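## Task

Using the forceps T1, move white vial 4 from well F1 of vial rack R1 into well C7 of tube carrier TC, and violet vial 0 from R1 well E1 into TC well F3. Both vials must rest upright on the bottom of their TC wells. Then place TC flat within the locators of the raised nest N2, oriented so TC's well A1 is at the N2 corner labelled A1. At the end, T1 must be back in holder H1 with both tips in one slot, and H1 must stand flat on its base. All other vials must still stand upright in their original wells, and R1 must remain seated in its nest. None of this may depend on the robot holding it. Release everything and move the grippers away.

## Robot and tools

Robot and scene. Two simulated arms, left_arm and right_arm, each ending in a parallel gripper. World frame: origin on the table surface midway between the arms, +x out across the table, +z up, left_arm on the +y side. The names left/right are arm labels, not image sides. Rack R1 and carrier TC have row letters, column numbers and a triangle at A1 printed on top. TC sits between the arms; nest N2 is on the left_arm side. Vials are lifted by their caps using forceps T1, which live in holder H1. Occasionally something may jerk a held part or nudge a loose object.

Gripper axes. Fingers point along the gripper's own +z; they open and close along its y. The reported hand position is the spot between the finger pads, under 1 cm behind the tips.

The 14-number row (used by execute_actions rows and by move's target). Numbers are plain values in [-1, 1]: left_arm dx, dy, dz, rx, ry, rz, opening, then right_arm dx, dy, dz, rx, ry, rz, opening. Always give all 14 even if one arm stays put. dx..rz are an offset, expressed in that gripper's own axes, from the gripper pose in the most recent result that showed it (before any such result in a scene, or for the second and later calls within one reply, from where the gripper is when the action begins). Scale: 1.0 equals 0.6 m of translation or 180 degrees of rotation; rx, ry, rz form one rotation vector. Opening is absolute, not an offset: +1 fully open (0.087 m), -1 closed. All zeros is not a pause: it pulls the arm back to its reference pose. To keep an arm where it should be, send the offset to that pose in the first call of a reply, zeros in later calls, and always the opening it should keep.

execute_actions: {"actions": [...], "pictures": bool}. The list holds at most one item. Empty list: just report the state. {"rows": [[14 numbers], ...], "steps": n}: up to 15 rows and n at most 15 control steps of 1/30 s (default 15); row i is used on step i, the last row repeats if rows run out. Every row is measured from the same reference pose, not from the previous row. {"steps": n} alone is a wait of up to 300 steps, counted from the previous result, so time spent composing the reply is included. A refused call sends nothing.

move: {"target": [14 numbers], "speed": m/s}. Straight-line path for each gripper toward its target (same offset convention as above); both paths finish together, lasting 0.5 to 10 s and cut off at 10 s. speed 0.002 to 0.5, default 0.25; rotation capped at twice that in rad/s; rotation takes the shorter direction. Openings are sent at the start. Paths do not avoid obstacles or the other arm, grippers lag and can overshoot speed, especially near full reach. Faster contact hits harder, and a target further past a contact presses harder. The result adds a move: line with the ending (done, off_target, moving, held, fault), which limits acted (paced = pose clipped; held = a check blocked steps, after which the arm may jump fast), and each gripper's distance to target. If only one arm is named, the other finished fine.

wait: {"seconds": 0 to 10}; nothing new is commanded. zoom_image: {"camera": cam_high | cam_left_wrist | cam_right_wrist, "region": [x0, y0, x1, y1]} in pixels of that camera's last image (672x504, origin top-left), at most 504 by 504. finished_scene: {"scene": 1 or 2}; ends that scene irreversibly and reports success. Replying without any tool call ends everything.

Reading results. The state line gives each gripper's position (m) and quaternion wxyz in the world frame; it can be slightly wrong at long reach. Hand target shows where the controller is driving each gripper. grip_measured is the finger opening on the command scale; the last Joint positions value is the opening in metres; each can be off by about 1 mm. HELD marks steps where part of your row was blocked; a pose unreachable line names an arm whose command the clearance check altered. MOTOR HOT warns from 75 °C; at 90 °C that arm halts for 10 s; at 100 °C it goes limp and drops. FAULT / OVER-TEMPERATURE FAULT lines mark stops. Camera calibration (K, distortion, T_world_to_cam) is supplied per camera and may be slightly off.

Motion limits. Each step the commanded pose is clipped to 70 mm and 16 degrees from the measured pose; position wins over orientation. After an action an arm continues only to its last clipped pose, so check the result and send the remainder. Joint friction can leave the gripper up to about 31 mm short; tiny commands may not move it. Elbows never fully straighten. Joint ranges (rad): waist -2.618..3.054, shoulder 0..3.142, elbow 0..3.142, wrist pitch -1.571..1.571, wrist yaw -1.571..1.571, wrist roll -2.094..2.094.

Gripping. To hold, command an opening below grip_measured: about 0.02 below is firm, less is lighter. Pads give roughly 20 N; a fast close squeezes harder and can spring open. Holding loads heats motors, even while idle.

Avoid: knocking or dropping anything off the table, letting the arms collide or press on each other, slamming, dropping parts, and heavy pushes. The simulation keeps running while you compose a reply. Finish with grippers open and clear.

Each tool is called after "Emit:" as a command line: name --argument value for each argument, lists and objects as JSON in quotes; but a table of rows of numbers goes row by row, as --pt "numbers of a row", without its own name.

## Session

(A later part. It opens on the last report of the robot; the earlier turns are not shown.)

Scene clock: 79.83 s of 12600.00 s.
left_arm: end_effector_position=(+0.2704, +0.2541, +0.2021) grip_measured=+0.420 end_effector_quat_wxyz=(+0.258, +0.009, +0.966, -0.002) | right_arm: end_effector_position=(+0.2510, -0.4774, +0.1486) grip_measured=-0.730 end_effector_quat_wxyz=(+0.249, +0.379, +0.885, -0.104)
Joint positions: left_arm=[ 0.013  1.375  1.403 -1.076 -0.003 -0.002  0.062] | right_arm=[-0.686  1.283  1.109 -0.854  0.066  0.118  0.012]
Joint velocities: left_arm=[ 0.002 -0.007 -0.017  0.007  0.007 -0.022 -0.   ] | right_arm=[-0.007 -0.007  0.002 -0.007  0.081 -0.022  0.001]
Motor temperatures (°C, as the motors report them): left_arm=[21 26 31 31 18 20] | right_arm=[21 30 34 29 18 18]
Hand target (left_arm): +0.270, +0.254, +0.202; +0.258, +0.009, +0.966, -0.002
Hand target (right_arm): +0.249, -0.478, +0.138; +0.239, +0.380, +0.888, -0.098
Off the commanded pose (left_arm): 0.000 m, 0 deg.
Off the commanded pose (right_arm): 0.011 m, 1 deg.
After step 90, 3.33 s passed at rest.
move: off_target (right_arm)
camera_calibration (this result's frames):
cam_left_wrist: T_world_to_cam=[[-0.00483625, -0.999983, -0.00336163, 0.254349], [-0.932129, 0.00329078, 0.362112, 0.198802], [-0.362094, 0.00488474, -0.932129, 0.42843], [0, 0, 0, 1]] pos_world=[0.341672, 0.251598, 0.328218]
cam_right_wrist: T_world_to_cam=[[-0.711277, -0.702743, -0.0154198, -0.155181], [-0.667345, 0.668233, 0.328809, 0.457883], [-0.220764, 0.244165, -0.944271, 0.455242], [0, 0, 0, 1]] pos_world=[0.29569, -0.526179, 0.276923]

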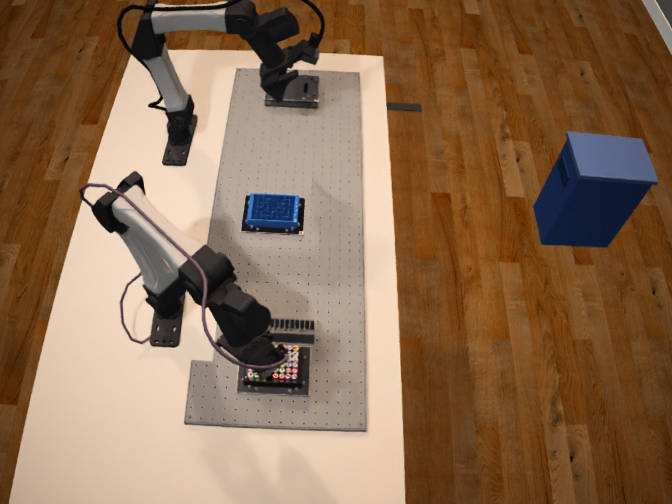

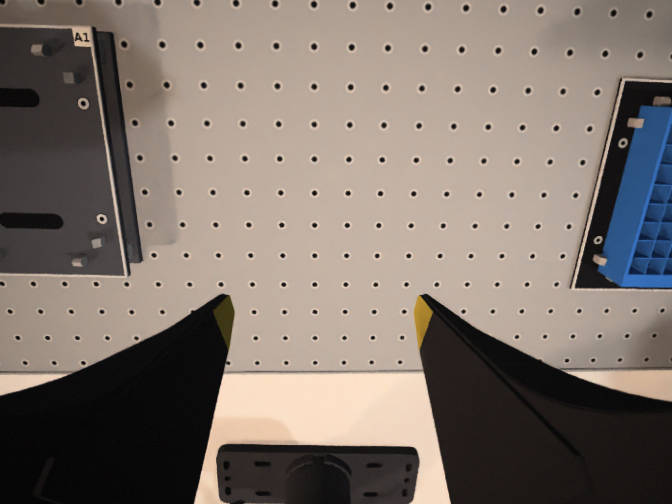

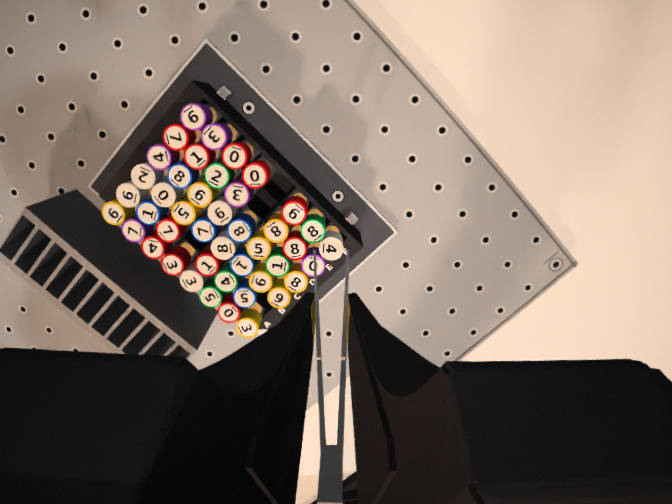

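Emit:
move --target '[0,0,0,0,0,0,0.42,0.026,0,0.032,0,0.01,0,-0.73]' --speed 0.02

Emit:
zoom_image --camera "cam_right_wrist" --region '[280,200,380,300]'

Scene clock: 90.83 s of 12600.00 s.
left_arm: end_effector_position=(+0.2704, +0.2541, +0.2021) grip_measured=+0.420 end_effector_quat_wxyz=(+0.258, +0.009, +0.966, -0.002) | right_arm: end_effector_position=(+0.2494, -0.4762, +0.1343) grip_measured=-0.730 end_effector_quat_wxyz=(+0.244, +0.379, +0.887, -0.103)
Joint positions: left_arm=[ 0.013  1.375  1.403 -1.076 -0.003 -0.002  0.062] | right_arm=[-0.686  1.283  1.056 -0.812  0.066  0.118  0.012]
Joint velocities: left_arm=[ 0.002 -0.002 -0.012  0.007 -0.022 -0.022 -0.001] | right_arm=[ 0.002  0.017  0.017  0.007 -0.022  0.022 -0.   ]
Motor temperatures (°C, as the motors report them): left_arm=[21 26 31 31 18 20] | right_arm=[21 30 34 30 18 18]
Hand target (left_arm): +0.270, +0.254, +0.202; +0.258, +0.009, +0.966, -0.002
Hand target (right_arm): +0.248, -0.475, +0.124; +0.235, +0.381, +0.889, -0.098
Off the commanded pose (left_arm): 0.000 m, 0 deg.
Off the commanded pose (right_arm): 0.010 m, 1 deg.
After step 90, 6.53 s passed at rest.
move: done
camera_calibration (this result's frames):
cam_left_wrist: T_world_to_cam=[[-0.00483625, -0.999983, -0.00336163, 0.254349], [-0.932129, 0.00329078, 0.362112, 0.198802], [-0.362094, 0.00488474, -0.932129, 0.42843], [0, 0, 0, 1]] pos_world=[0.341672, 0.251598, 0.328218]
cam_right_wrist: T_world_to_cam=[[-0.711172, -0.70288, -0.0139538, -0.155941], [-0.664726, 0.665841, 0.338815, 0.457614], [-0.228855, 0.250231, -0.94075, 0.445487], [0, 0, 0, 1]] pos_world=[0.295239, -0.52578, 0.261869]

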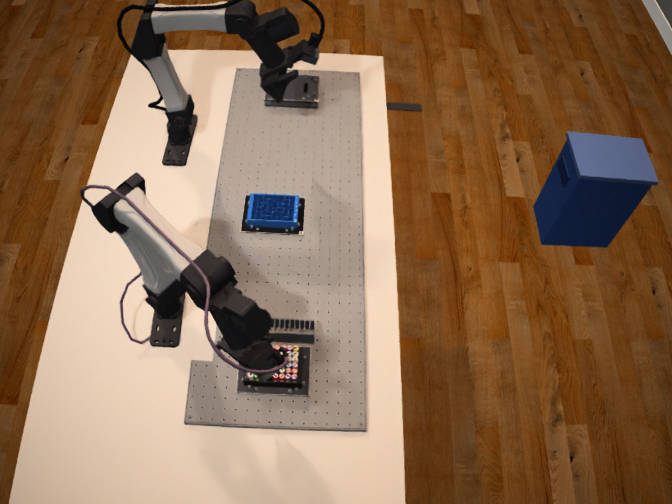

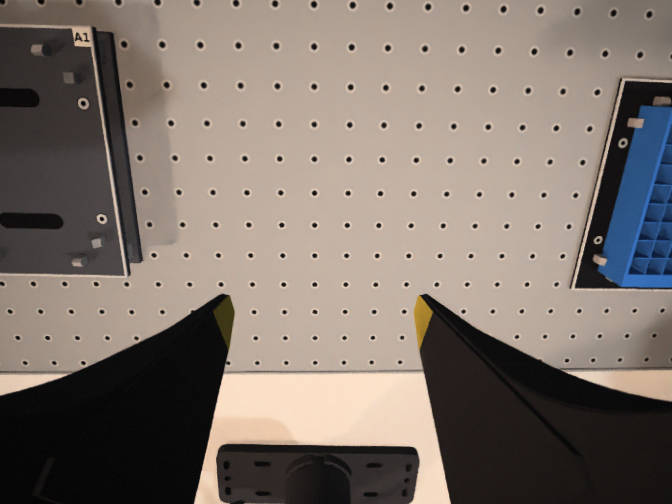

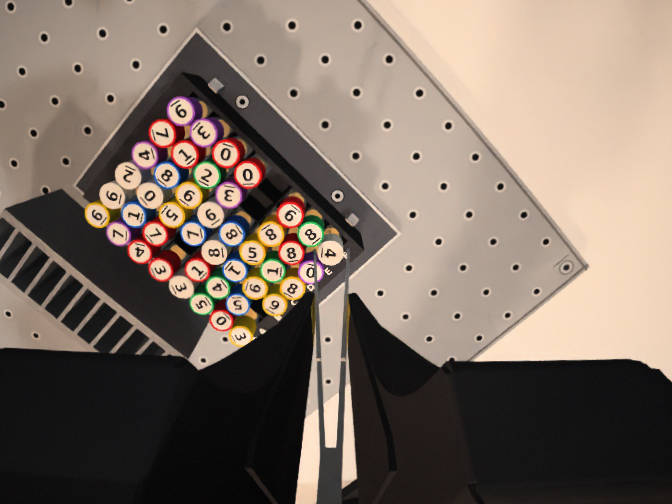

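Region (280, 200, 380, 300) of cam_right_wrist's 672x504 image, scaled by 5.040, with more detail than that image has.

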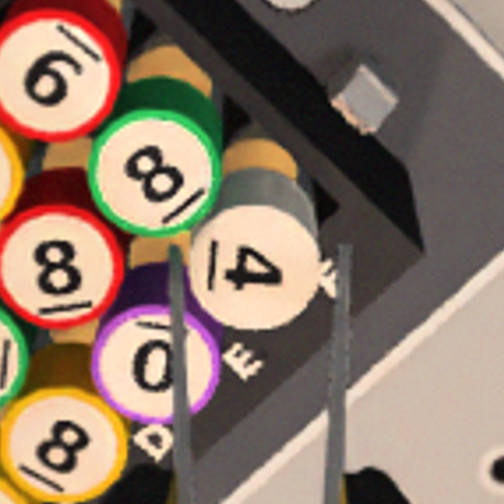

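Emit:
move --target '[0,0,0,0,0,0,0.42,0.011,0,0.017,0,0.005,0,-0.73]' --speed 0.02

Emit:
move --target '[0,0,0,0,0,0,0.42,0,0,0,0,0,0,-0.82]'

Emit:
move --target '[0,0,0,0,0,0,0.42,-0.066,0,-0.11,0,0,0,-0.82]' --speed 0.05

Scene clock: 99.70 s of 12600.00 s.
left_arm: end_effector_position=(+0.2704, +0.2541, +0.2021) grip_measured=+0.420 end_effector_quat_wxyz=(+0.258, +0.009, +0.966, -0.002) | right_arm: end_effector_position=(+0.2521, -0.4784, +0.1356) grip_measured=-0.730 end_effector_quat_wxyz=(+0.251, +0.378, +0.885, -0.104)
Joint positions: left_arm=[ 0.013  1.375  1.403 -1.076 -0.003 -0.002  0.062] | right_arm=[-0.686  1.283  1.056 -0.797  0.066  0.118  0.012]
Joint velocities: left_arm=[-0.012 -0.017  0.007  0.007  0.022  0.051 -0.001] | right_arm=[-0.012 -0.027 -0.017 -0.037 -0.051 -0.037  0.   ]
Motor temperatures (°C, as the motors report them): left_arm=[21 26 31 31 18 20] | right_arm=[21 29 33 30 18 18]
Hand target (left_arm): +0.270, +0.254, +0.202; +0.258, +0.009, +0.966, -0.002
Hand target (right_arm): +0.249, -0.476, +0.122; +0.237, +0.380, +0.889, -0.100
Off the commanded pose (left_arm): 0.000 m, 0 deg.
Off the commanded pose (right_arm): 0.014 m, 2 deg.
After step 90, 5.03 s passed at rest.
move: off_target (right_arm)
camera_calibration (this result's frames):
cam_left_wrist: T_world_to_cam=[[-0.00483625, -0.999983, -0.00336163, 0.254349], [-0.932129, 0.00329078, 0.362112, 0.198802], [-0.362094, 0.00488474, -0.932129, 0.42843], [0, 0, 0, 1]] pos_world=[0.341672, 0.251598, 0.328218]
cam_right_wrist: T_world_to_cam=[[-0.711004, -0.703014, -0.0156737, -0.15539], [-0.668492, 0.668838, 0.32523, 0.464571], [-0.218158, 0.241717, -0.945505, 0.44177], [0, 0, 0, 1]] pos_world=[0.296454, -0.526747, 0.264168]

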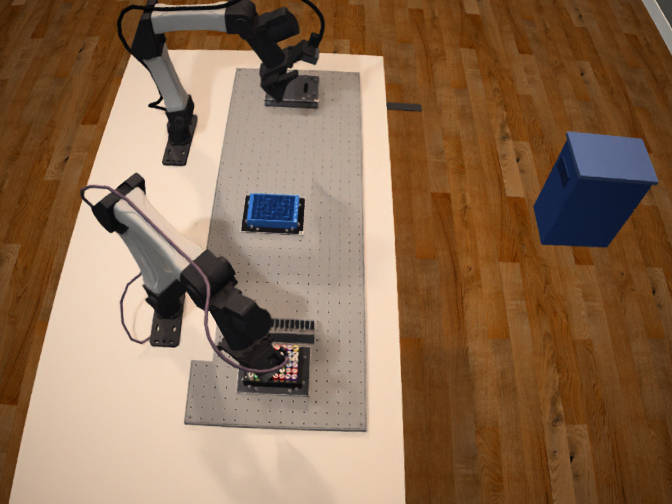

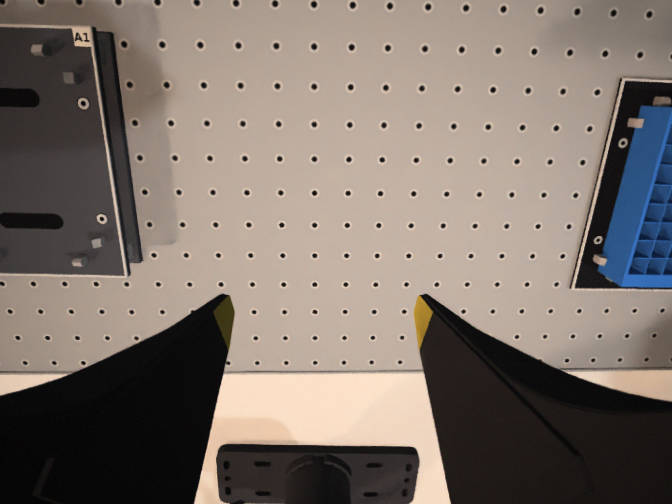

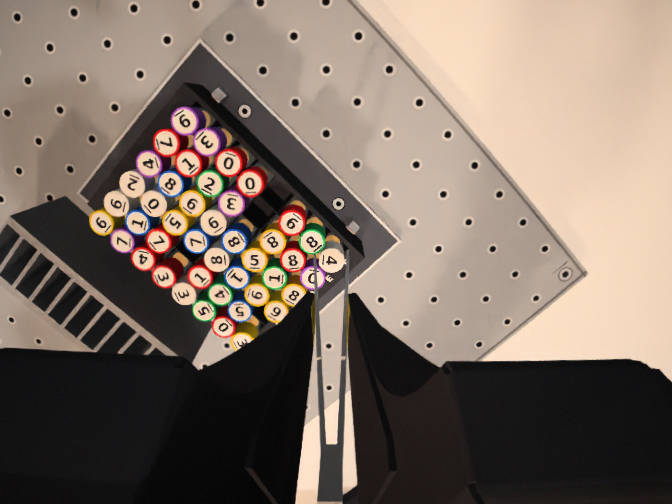

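Scene clock: 100.20 s of 12600.00 s.
left_arm: end_effector_position=(+0.2704, +0.2541, +0.2021) grip_measured=+0.420 end_effector_quat_wxyz=(+0.258, +0.009, +0.966, -0.002) | right_arm: end_effector_position=(+0.2522, -0.4784, +0.1357) grip_measured=-0.819 end_effector_quat_wxyz=(+0.251, +0.378, +0.885, -0.105)
Joint positions: left_arm=[ 0.013  1.375  1.403 -1.076 -0.003 -0.002  0.062] | right_arm=[-0.686  1.283  1.056 -0.797  0.066  0.118  0.008]
Joint velocities: left_arm=[-0.012 -0.017 -0.002  0.007  0.022  0.022 -0.   ] | right_arm=[ 0.017 -0.002 -0.012 -0.066 -0.037 -0.037 -0.001]
Motor temperatures (°C, as the motors report them): left_arm=[21 26 31 31 18 20] | right_arm=[21 29 33 30 18 18]
Hand target (left_arm): +0.270, +0.254, +0.202; +0.258, +0.009, +0.966, -0.002
Hand target (right_arm): +0.252, -0.478, +0.136; +0.251, +0.378, +0.885, -0.105
Off the commanded pose (left_arm): 0.000 m, 0 deg.
Off the commanded pose (right_arm): 0.000 m, 0 deg.
move: done
camera_calibration (this result's frames):
cam_left_wrist: T_world_to_cam=[[-0.00483625, -0.999983, -0.00336163, 0.254349], [-0.932129, 0.00329078, 0.362112, 0.198802], [-0.362094, 0.00488474, -0.932129, 0.42843], [0, 0, 0, 1]] pos_world=[0.341672, 0.251598, 0.328218]
cam_right_wrist: T_world_to_cam=[[-0.710999, -0.703017, -0.0157189, -0.155376], [-0.668589, 0.668916, 0.324871, 0.464753], [-0.217876, 0.241493, -0.945628, 0.44167], [0, 0, 0, 1]] pos_world=[0.296486, -0.526773, 0.264229]

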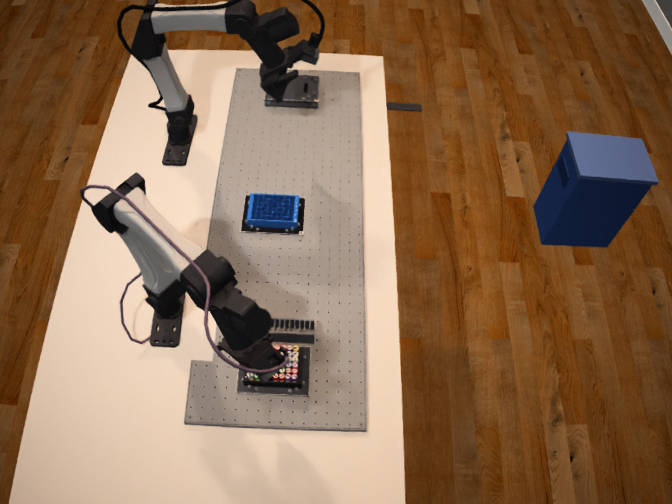

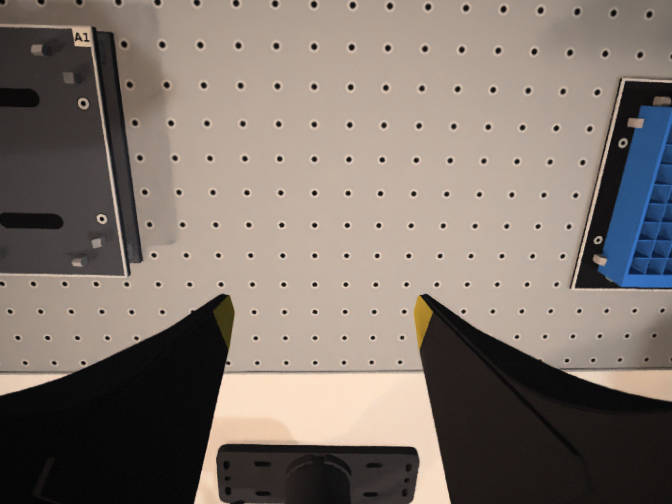

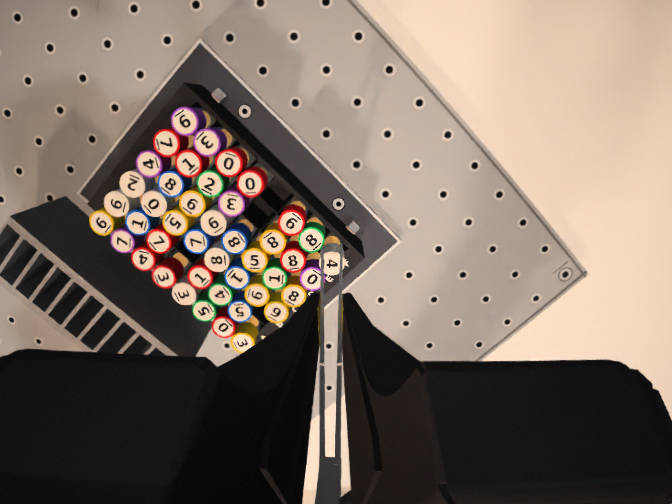

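Scene clock: 102.20 s of 12600.00 s.
left_arm: end_effector_position=(+0.2704, +0.2541, +0.2021) grip_measured=+0.420 end_effector_quat_wxyz=(+0.258, +0.009, +0.966, -0.002) | right_arm: end_effector_position=(+0.2519, -0.4782, +0.2127) grip_measured=-0.819 end_effector_quat_wxyz=(+0.259, +0.378, +0.882, -0.107)
Joint positions: left_arm=[ 0.013  1.375  1.403 -1.076 -0.003 -0.002  0.062] | right_arm=[-0.686  1.313  1.382 -1.075  0.066  0.118  0.008]
Joint velocities: left_arm=[-0.007 -0.002  0.012 -0.022  0.081  0.007 -0.   ] | right_arm=[-0.017  0.017 -0.012  0.022 -0.051 -0.051 -0.001]
Motor temperatures (°C, as the motors report them): left_arm=[21 26 31 31 18 20] | right_arm=[21 29 34 30 18 18]
Hand target (left_arm): +0.270, +0.254, +0.202; +0.258, +0.009, +0.966, -0.002
Hand target (right_arm): +0.253, -0.478, +0.213; +0.251, +0.378, +0.885, -0.105
Off the commanded pose (left_arm): 0.000 m, 0 deg.
Off the commanded pose (right_arm): 0.001 m, 1 deg.
move: done
camera_calibration (this result's frames):
cam_left_wrist: T_world_to_cam=[[-0.00483625, -0.999983, -0.00336163, 0.254349], [-0.932129, 0.00329078, 0.362112, 0.198802], [-0.362094, 0.00488474, -0.932129, 0.42843], [0, 0, 0, 1]] pos_world=[0.341672, 0.251598, 0.328218]
cam_right_wrist: T_world_to_cam=[[-0.71078, -0.703192, -0.0177062, -0.153924], [-0.672751, 0.672229, 0.309054, 0.445395], [-0.205422, 0.231581, -0.95088, 0.507614], [0, 0, 0, 1]] pos_world=[0.294509, -0.525199, 0.342304]

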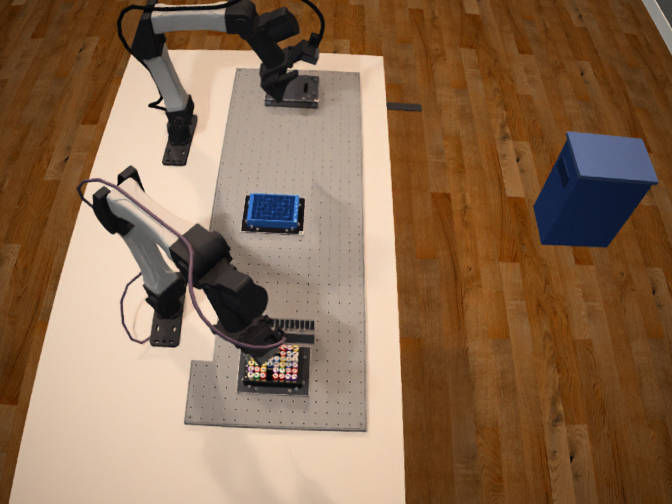

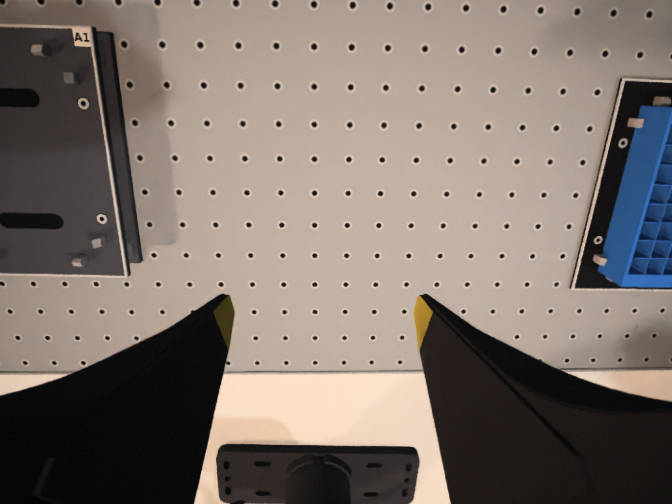

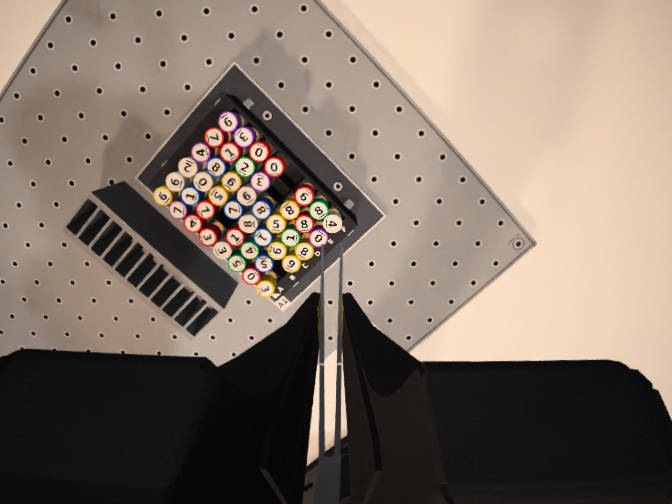

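Emit:
move --target '[0,0,0,0,0,0,0.42,0.07,0,0.094,0,0.015,0,-0.74]' --speed 0.06

Emit:
zoom_image --camera "cam_right_wrist" --region '[280,200,380,300]'

Scene clock: 110.93 s of 12600.00 s.
left_arm: end_effector_position=(+0.2704, +0.2541, +0.2021) grip_measured=+0.420 end_effector_quat_wxyz=(+0.258, +0.009, +0.966, -0.002) | right_arm: end_effector_position=(+0.2488, -0.4757, +0.1453) grip_measured=-0.740 end_effector_quat_wxyz=(+0.235, +0.380, +0.889, -0.100)
Joint positions: left_arm=[ 0.013  1.375  1.403 -1.076 -0.003 -0.002  0.062] | right_arm=[-0.686  1.301  1.12  -0.878  0.066  0.118  0.011]
Joint velocities: left_arm=[-0.007 -0.007 -0.007  0.007 -0.037  0.022  0.   ] | right_arm=[-0.012 -0.012 -0.017 -0.007 -0.022 -0.022  0.001]
Motor temperatures (°C, as the motors report them): left_arm=[21 26 31 31 18 20] | right_arm=[21 29 34 29 18 18]
Hand target (left_arm): +0.270, +0.254, +0.202; +0.258, +0.009, +0.966, -0.002
Hand target (right_arm): +0.247, -0.474, +0.142; +0.238, +0.380, +0.888, -0.098
Off the commanded pose (left_arm): 0.000 m, 0 deg.
Off the commanded pose (right_arm): 0.003 m, 0 deg.
After step 90, 4.10 s passed at rest.
move: done
camera_calibration (this result's frames):
cam_left_wrist: T_world_to_cam=[[-0.00483625, -0.999983, -0.00336163, 0.254349], [-0.932129, 0.00329078, 0.362112, 0.198802], [-0.362094, 0.00488474, -0.932129, 0.42843], [0, 0, 0, 1]] pos_world=[0.341672, 0.251598, 0.328218]
cam_right_wrist: T_world_to_cam=[[-0.71138, -0.702714, -0.0114593, -0.156119], [-0.659003, 0.661287, 0.358351, 0.446675], [-0.24424, 0.262476, -0.933517, 0.464137], [0, 0, 0, 1]] pos_world=[0.296661, -0.526912, 0.271424]

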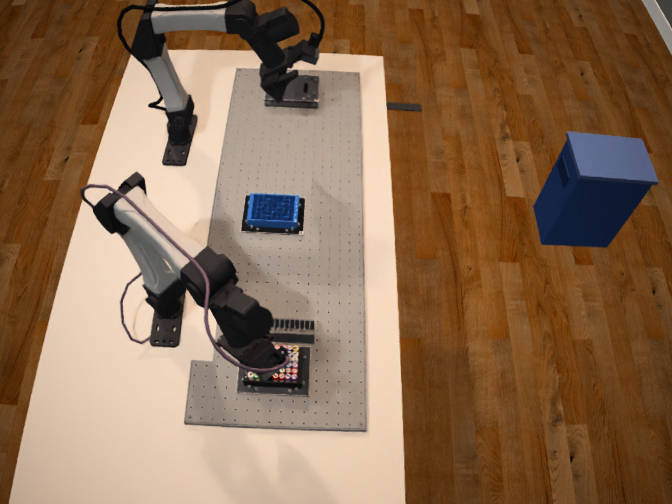

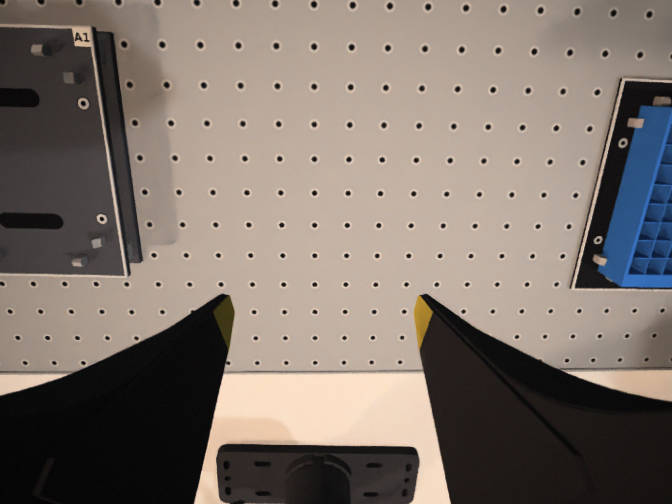

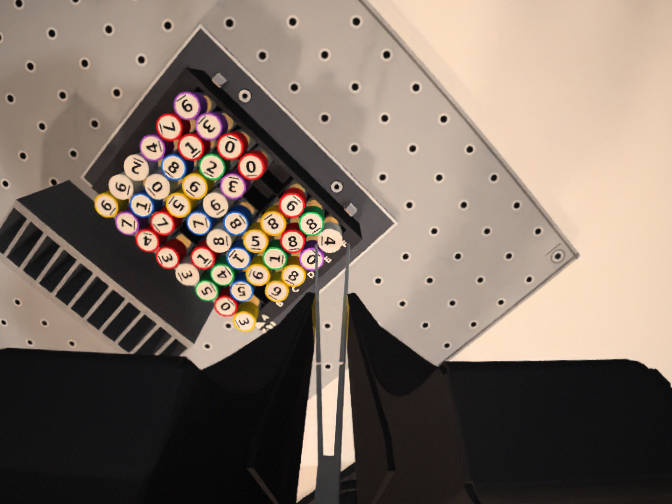

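Region (280, 200, 380, 300) of cam_right_wrist's 672x504 image, scaled by 5.040, with more detail than that image has.

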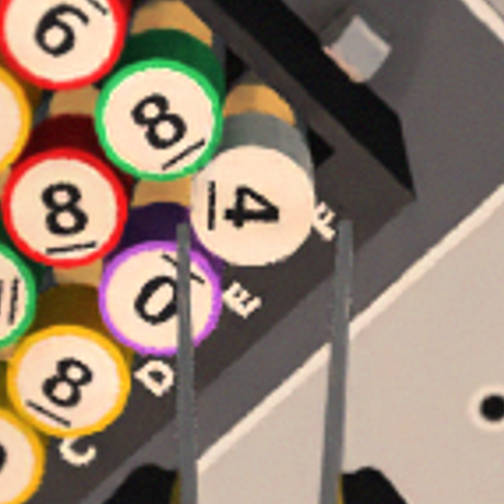

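Emit:
move --target '[0,0,0,0,0,0,0.42,0.022,0.0035,0.028,0,0.004,0,-0.73]' --speed 0.03

Emit:
zoom_image --camera "cam_right_wrist" --region '[280,200,380,300]'

Scene clock: 117.70 s of 12600.00 s.
left_arm: end_effector_position=(+0.2704, +0.2541, +0.2021) grip_measured=+0.420 end_effector_quat_wxyz=(+0.258, +0.009, +0.966, -0.002) | right_arm: end_effector_position=(+0.2477, -0.4748, +0.1302) grip_measured=-0.730 end_effector_quat_wxyz=(+0.231, +0.380, +0.890, -0.099)
Joint positions: left_arm=[ 0.013  1.375  1.403 -1.076 -0.003 -0.002  0.062] | right_arm=[-0.686  1.301  1.063 -0.829  0.066  0.119  0.012]
Joint velocities: left_arm=[-0.017 -0.012 -0.017  0.007 -0.066  0.007  0.001] | right_arm=[-0.012  0.012 -0.002  0.081  0.007 -0.081 -0.   ]
Motor temperatures (°C, as the motors report them): left_arm=[21 26 31 31 18 20] | right_arm=[21 30 34 30 18 18]
Hand target (left_arm): +0.270, +0.254, +0.202; +0.258, +0.009, +0.966, -0.002
Hand target (right_arm): +0.248, -0.472, +0.124; +0.229, +0.380, +0.891, -0.097
Off the commanded pose (left_arm): 0.000 m, 0 deg.
Off the commanded pose (right_arm): 0.007 m, 0 deg.
After step 90, 2.80 s passed at rest.
move: done
camera_calibration (this result's frames):
cam_left_wrist: T_world_to_cam=[[-0.00483625, -0.999983, -0.00336163, 0.254349], [-0.932129, 0.00329078, 0.362112, 0.198802], [-0.362094, 0.00488474, -0.932129, 0.42843], [0, 0, 0, 1]] pos_world=[0.341672, 0.251598, 0.328218]
cam_right_wrist: T_world_to_cam=[[-0.712147, -0.701943, -0.0110619, -0.155914], [-0.656221, 0.659996, 0.365759, 0.448472], [-0.249441, 0.267733, -0.930644, 0.452928], [0, 0, 0, 1]] pos_world=[0.296242, -0.526697, 0.255758]

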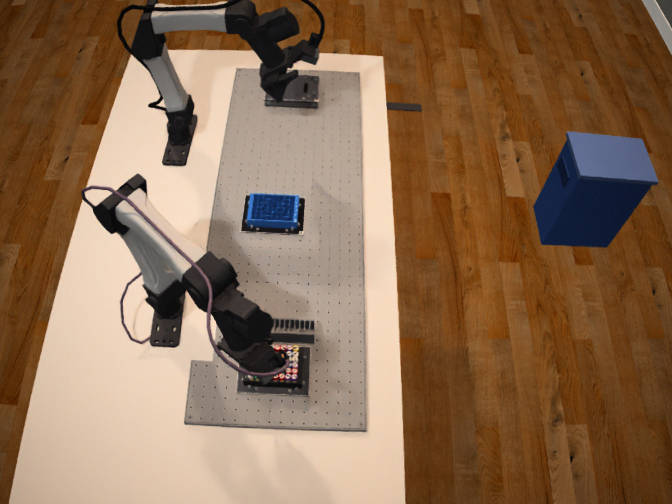

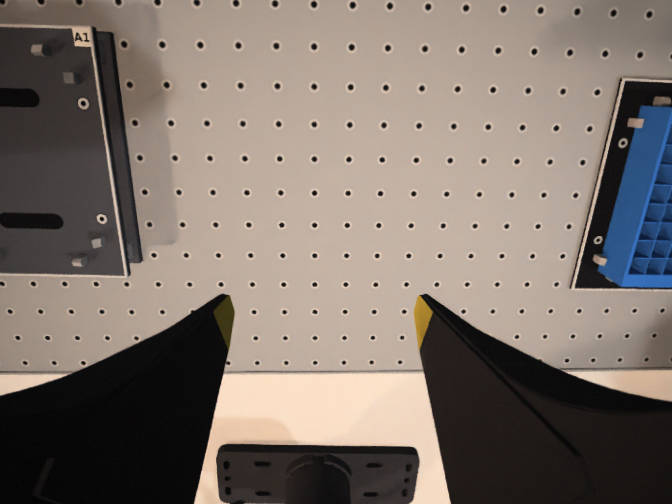

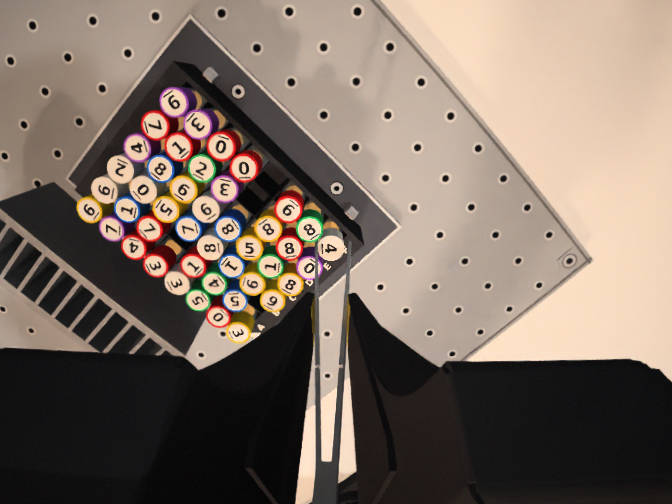

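Region (280, 200, 380, 300) of cam_right_wrist's 672x504 image, scaled by 5.040, with more detail than that image has.

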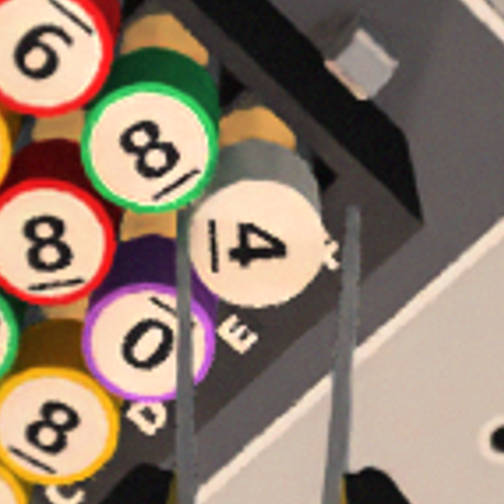

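Emit:
move --target '[0,0,0,0,0,0,0.42,0,0,0,0,0,0,-0.82]'

Emit:
move --target '[0,0,0,0,0,0,0.42,-0.058,0,-0.105,0,0,0,-0.82]' --speed 0.05

Scene clock: 124.70 s of 12600.00 s.
left_arm: end_effector_position=(+0.2704, +0.2541, +0.2021) grip_measured=+0.420 end_effector_quat_wxyz=(+0.258, +0.009, +0.966, -0.002) | right_arm: end_effector_position=(+0.2483, -0.4753, +0.1304) grip_measured=-0.819 end_effector_quat_wxyz=(+0.233, +0.380, +0.890, -0.099)
Joint positions: left_arm=[ 0.013  1.375  1.403 -1.076 -0.003 -0.002  0.062] | right_arm=[-0.686  1.301  1.063 -0.826  0.066  0.119  0.008]
Joint velocities: left_arm=[ 0.002 -0.007  0.007 -0.037 -0.007  0.037 -0.   ] | right_arm=[-0.012  0.007 -0.007  0.007 -0.051  0.022 -0.   ]
Motor temperatures (°C, as the motors report them): left_arm=[21 26 31 31 18 20] | right_arm=[21 30 34 30 18 18]
Hand target (left_arm): +0.270, +0.254, +0.202; +0.258, +0.009, +0.966, -0.002
Hand target (right_arm): +0.248, -0.475, +0.130; +0.231, +0.380, +0.890, -0.099
Off the commanded pose (left_arm): 0.000 m, 0 deg.
Off the commanded pose (right_arm): 0.001 m, 0 deg.
After step 90, 3.30 s passed at rest.
move: done
camera_calibration (this result's frames):
cam_left_wrist: T_world_to_cam=[[-0.00483625, -0.999983, -0.00336163, 0.254349], [-0.932129, 0.00329078, 0.362112, 0.198802], [-0.362094, 0.00488474, -0.932129, 0.42843], [0, 0, 0, 1]] pos_world=[0.341672, 0.251598, 0.328218]
cam_right_wrist: T_world_to_cam=[[-0.712117, -0.701967, -0.0114742, -0.155778], [-0.657199, 0.660775, 0.362583, 0.45015], [-0.246939, 0.265742, -0.931881, 0.452089], [0, 0, 0, 1]] pos_world=[0.296544, -0.526937, 0.256289]

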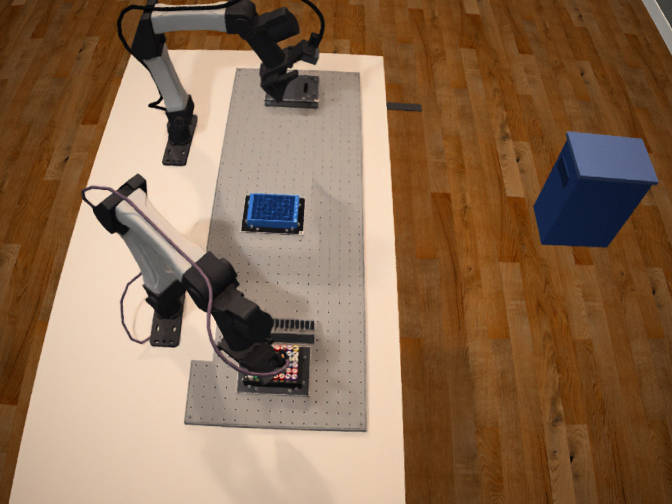

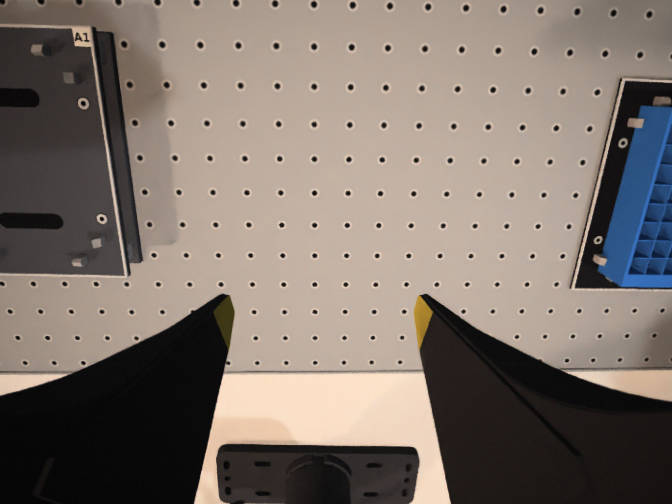

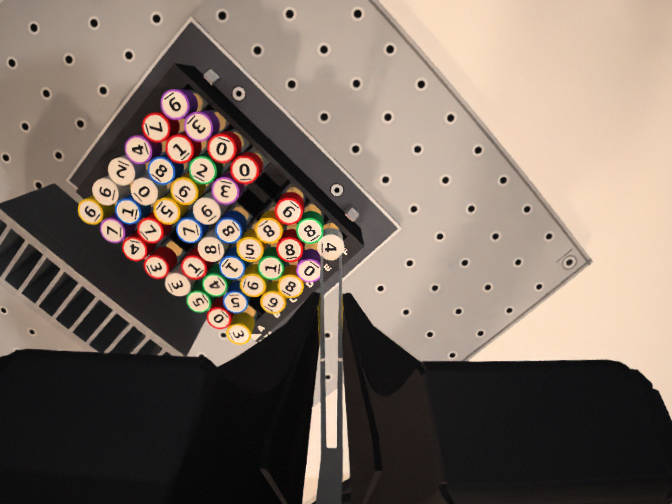

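Scene clock: 126.60 s of 12600.00 s.
left_arm: end_effector_position=(+0.2704, +0.2541, +0.2021) grip_measured=+0.420 end_effector_quat_wxyz=(+0.258, +0.009, +0.966, -0.002) | right_arm: end_effector_position=(+0.2484, -0.4753, +0.2022) grip_measured=-0.819 end_effector_quat_wxyz=(+0.240, +0.380, +0.888, -0.101)
Joint positions: left_arm=[ 0.013  1.375  1.403 -1.076 -0.003 -0.002  0.062] | right_arm=[-0.686  1.324  1.362 -1.086  0.066  0.119  0.008]
Joint velocities: left_arm=[ 0.002  0.002 -0.037 -0.007  0.037 -0.007  0.   ] | right_arm=[-0.002 -0.012 -0.012 -0.022  0.066  0.022  0.001]
Motor temperatures (°C, as the motors report them): left_arm=[21 26 31 31 18 20] | right_arm=[21 30 34 30 18 18]
Hand target (left_arm): +0.270, +0.254, +0.202; +0.258, +0.009, +0.966, -0.002
Hand target (right_arm): +0.249, -0.475, +0.202; +0.233, +0.380, +0.890, -0.099
Off the commanded pose (left_arm): 0.000 m, 0 deg.
Off the commanded pose (right_arm): 0.001 m, 1 deg.
move: done
camera_calibration (this result's frames):
cam_left_wrist: T_world_to_cam=[[-0.00483625, -0.999983, -0.00336163, 0.254349], [-0.932129, 0.00329078, 0.362112, 0.198802], [-0.362094, 0.00488474, -0.932129, 0.42843], [0, 0, 0, 1]] pos_world=[0.341672, 0.251598, 0.328218]
cam_right_wrist: T_world_to_cam=[[-0.711957, -0.702094, -0.013442, -0.154645], [-0.661755, 0.664401, 0.34735, 0.430157], [-0.234941, 0.256193, -0.937639, 0.512638], [0, 0, 0, 1]] pos_world=[0.294998, -0.525707, 0.329175]

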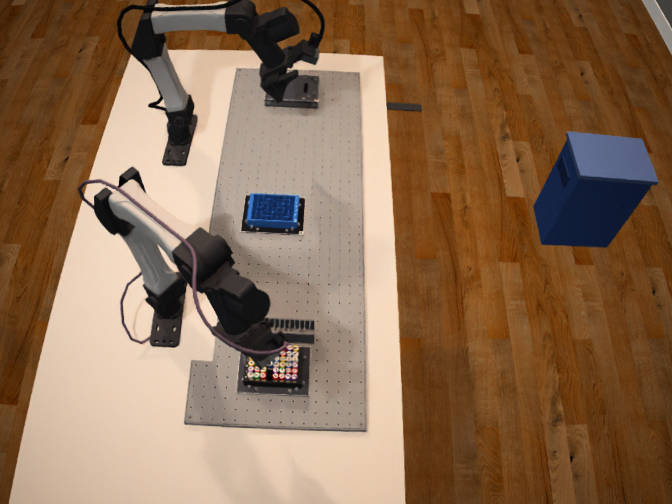

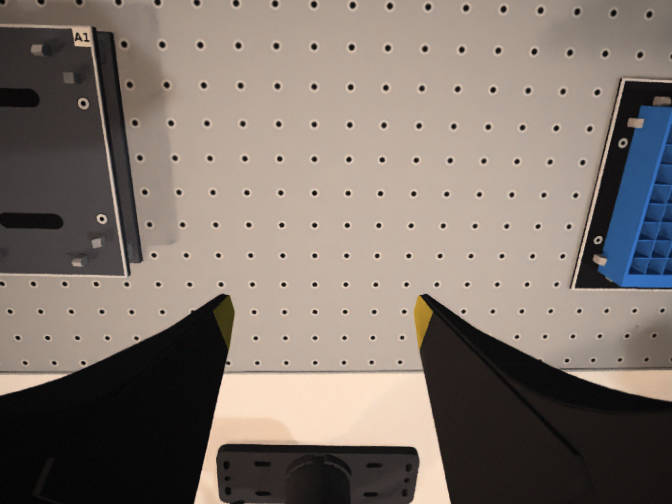

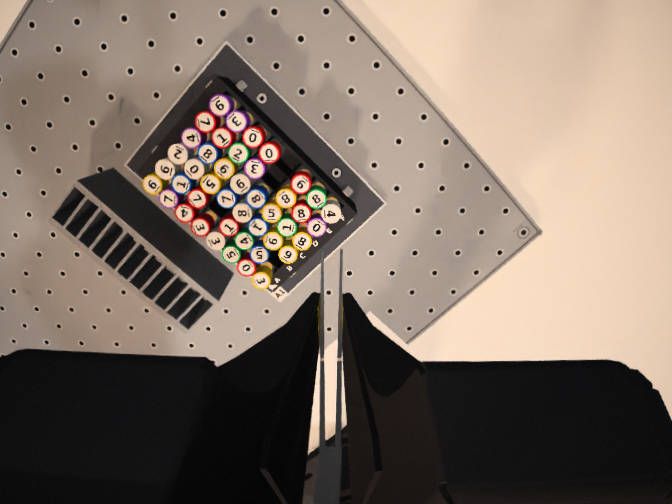

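Emit:
move --target '[0,0,0,0,0,0,0.42,0.058,0.002,0.107,0,-0.003,0,-0.73]' --speed 0.04

Emit:
zoom_image --camera "cam_right_wrist" --region '[280,200,380,300]'

Scene clock: 138.43 s of 12600.00 s.
left_arm: end_effector_position=(+0.2704, +0.2541, +0.2021) grip_measured=+0.420 end_effector_quat_wxyz=(+0.258, +0.009, +0.966, -0.002) | right_arm: end_effector_position=(+0.2541, -0.4799, +0.1368) grip_measured=-0.730 end_effector_quat_wxyz=(+0.253, +0.379, +0.884, -0.105)
Joint positions: left_arm=[ 0.013  1.375  1.403 -1.076 -0.003 -0.002  0.062] | right_arm=[-0.686  1.29   1.065 -0.796  0.066  0.119  0.012]
Joint velocities: left_arm=[-0.002 -0.012 -0.002 -0.022 -0.007  0.007 -0.001] | right_arm=[-0.007 -0.012 -0.007 -0.007 -0.022 -0.051  0.001]
Motor temperatures (°C, as the motors report them): left_arm=[21 26 31 31 18 20] | right_arm=[21 30 35 29 18 18]
Hand target (left_arm): +0.270, +0.254, +0.202; +0.258, +0.009, +0.966, -0.002
Hand target (right_arm): +0.249, -0.476, +0.129; +0.244, +0.379, +0.887, -0.103
Off the commanded pose (left_arm): 0.000 m, 0 deg.
Off the commanded pose (right_arm): 0.009 m, 1 deg.
After step 90, 6.63 s passed at rest.
move: done
camera_calibration (this result's frames):
cam_left_wrist: T_world_to_cam=[[-0.00483625, -0.999983, -0.00336163, 0.254349], [-0.932129, 0.00329078, 0.362112, 0.198802], [-0.362094, 0.00488474, -0.932129, 0.42843], [0, 0, 0, 1]] pos_world=[0.341672, 0.251598, 0.328218]
cam_right_wrist: T_world_to_cam=[[-0.711643, -0.702345, -0.0166374, -0.154406], [-0.668752, 0.669969, 0.322354, 0.467572], [-0.215257, 0.240527, -0.946473, 0.442557], [0, 0, 0, 1]] pos_world=[0.298071, -0.528153, 0.265576]

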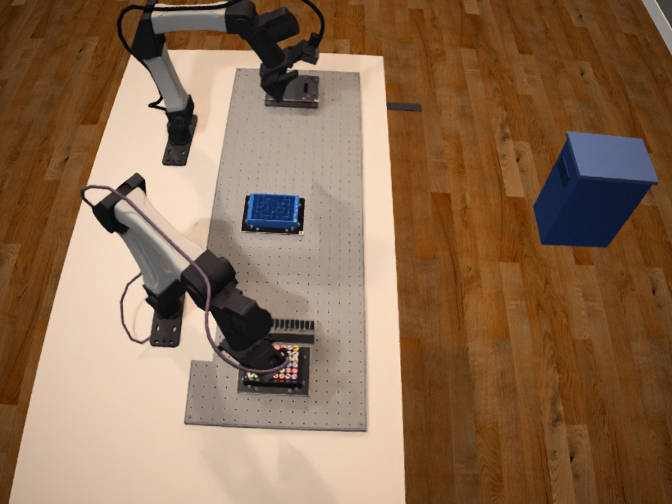

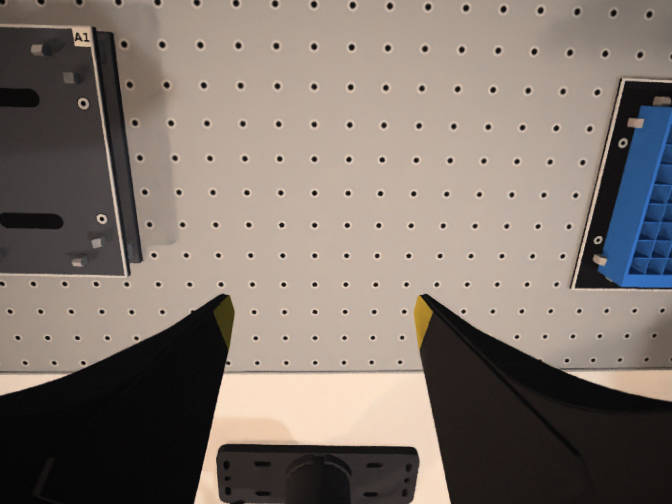

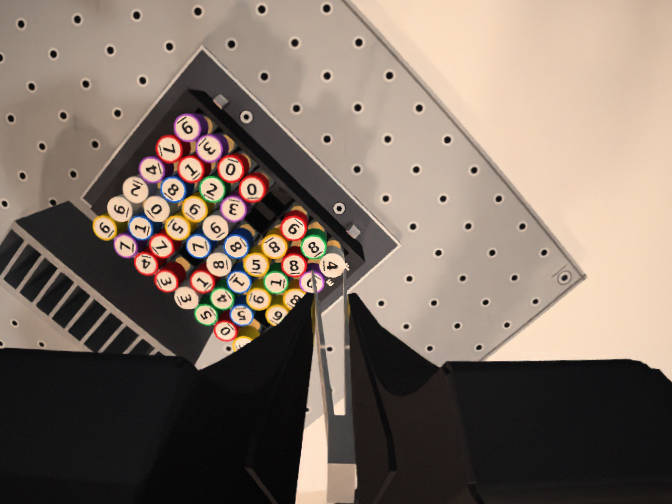

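Region (280, 200, 380, 300) of cam_right_wrist's 672x504 image, scaled by 5.040, with more detail than that image has.

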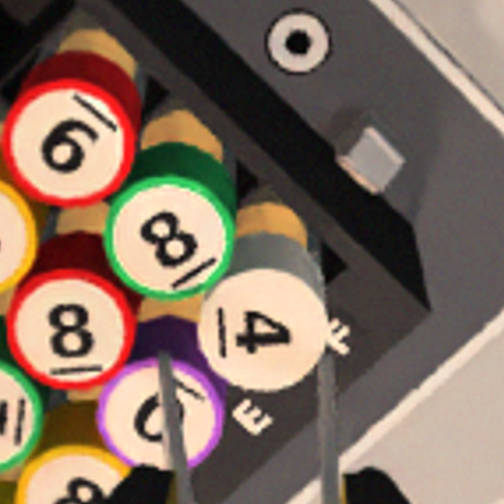

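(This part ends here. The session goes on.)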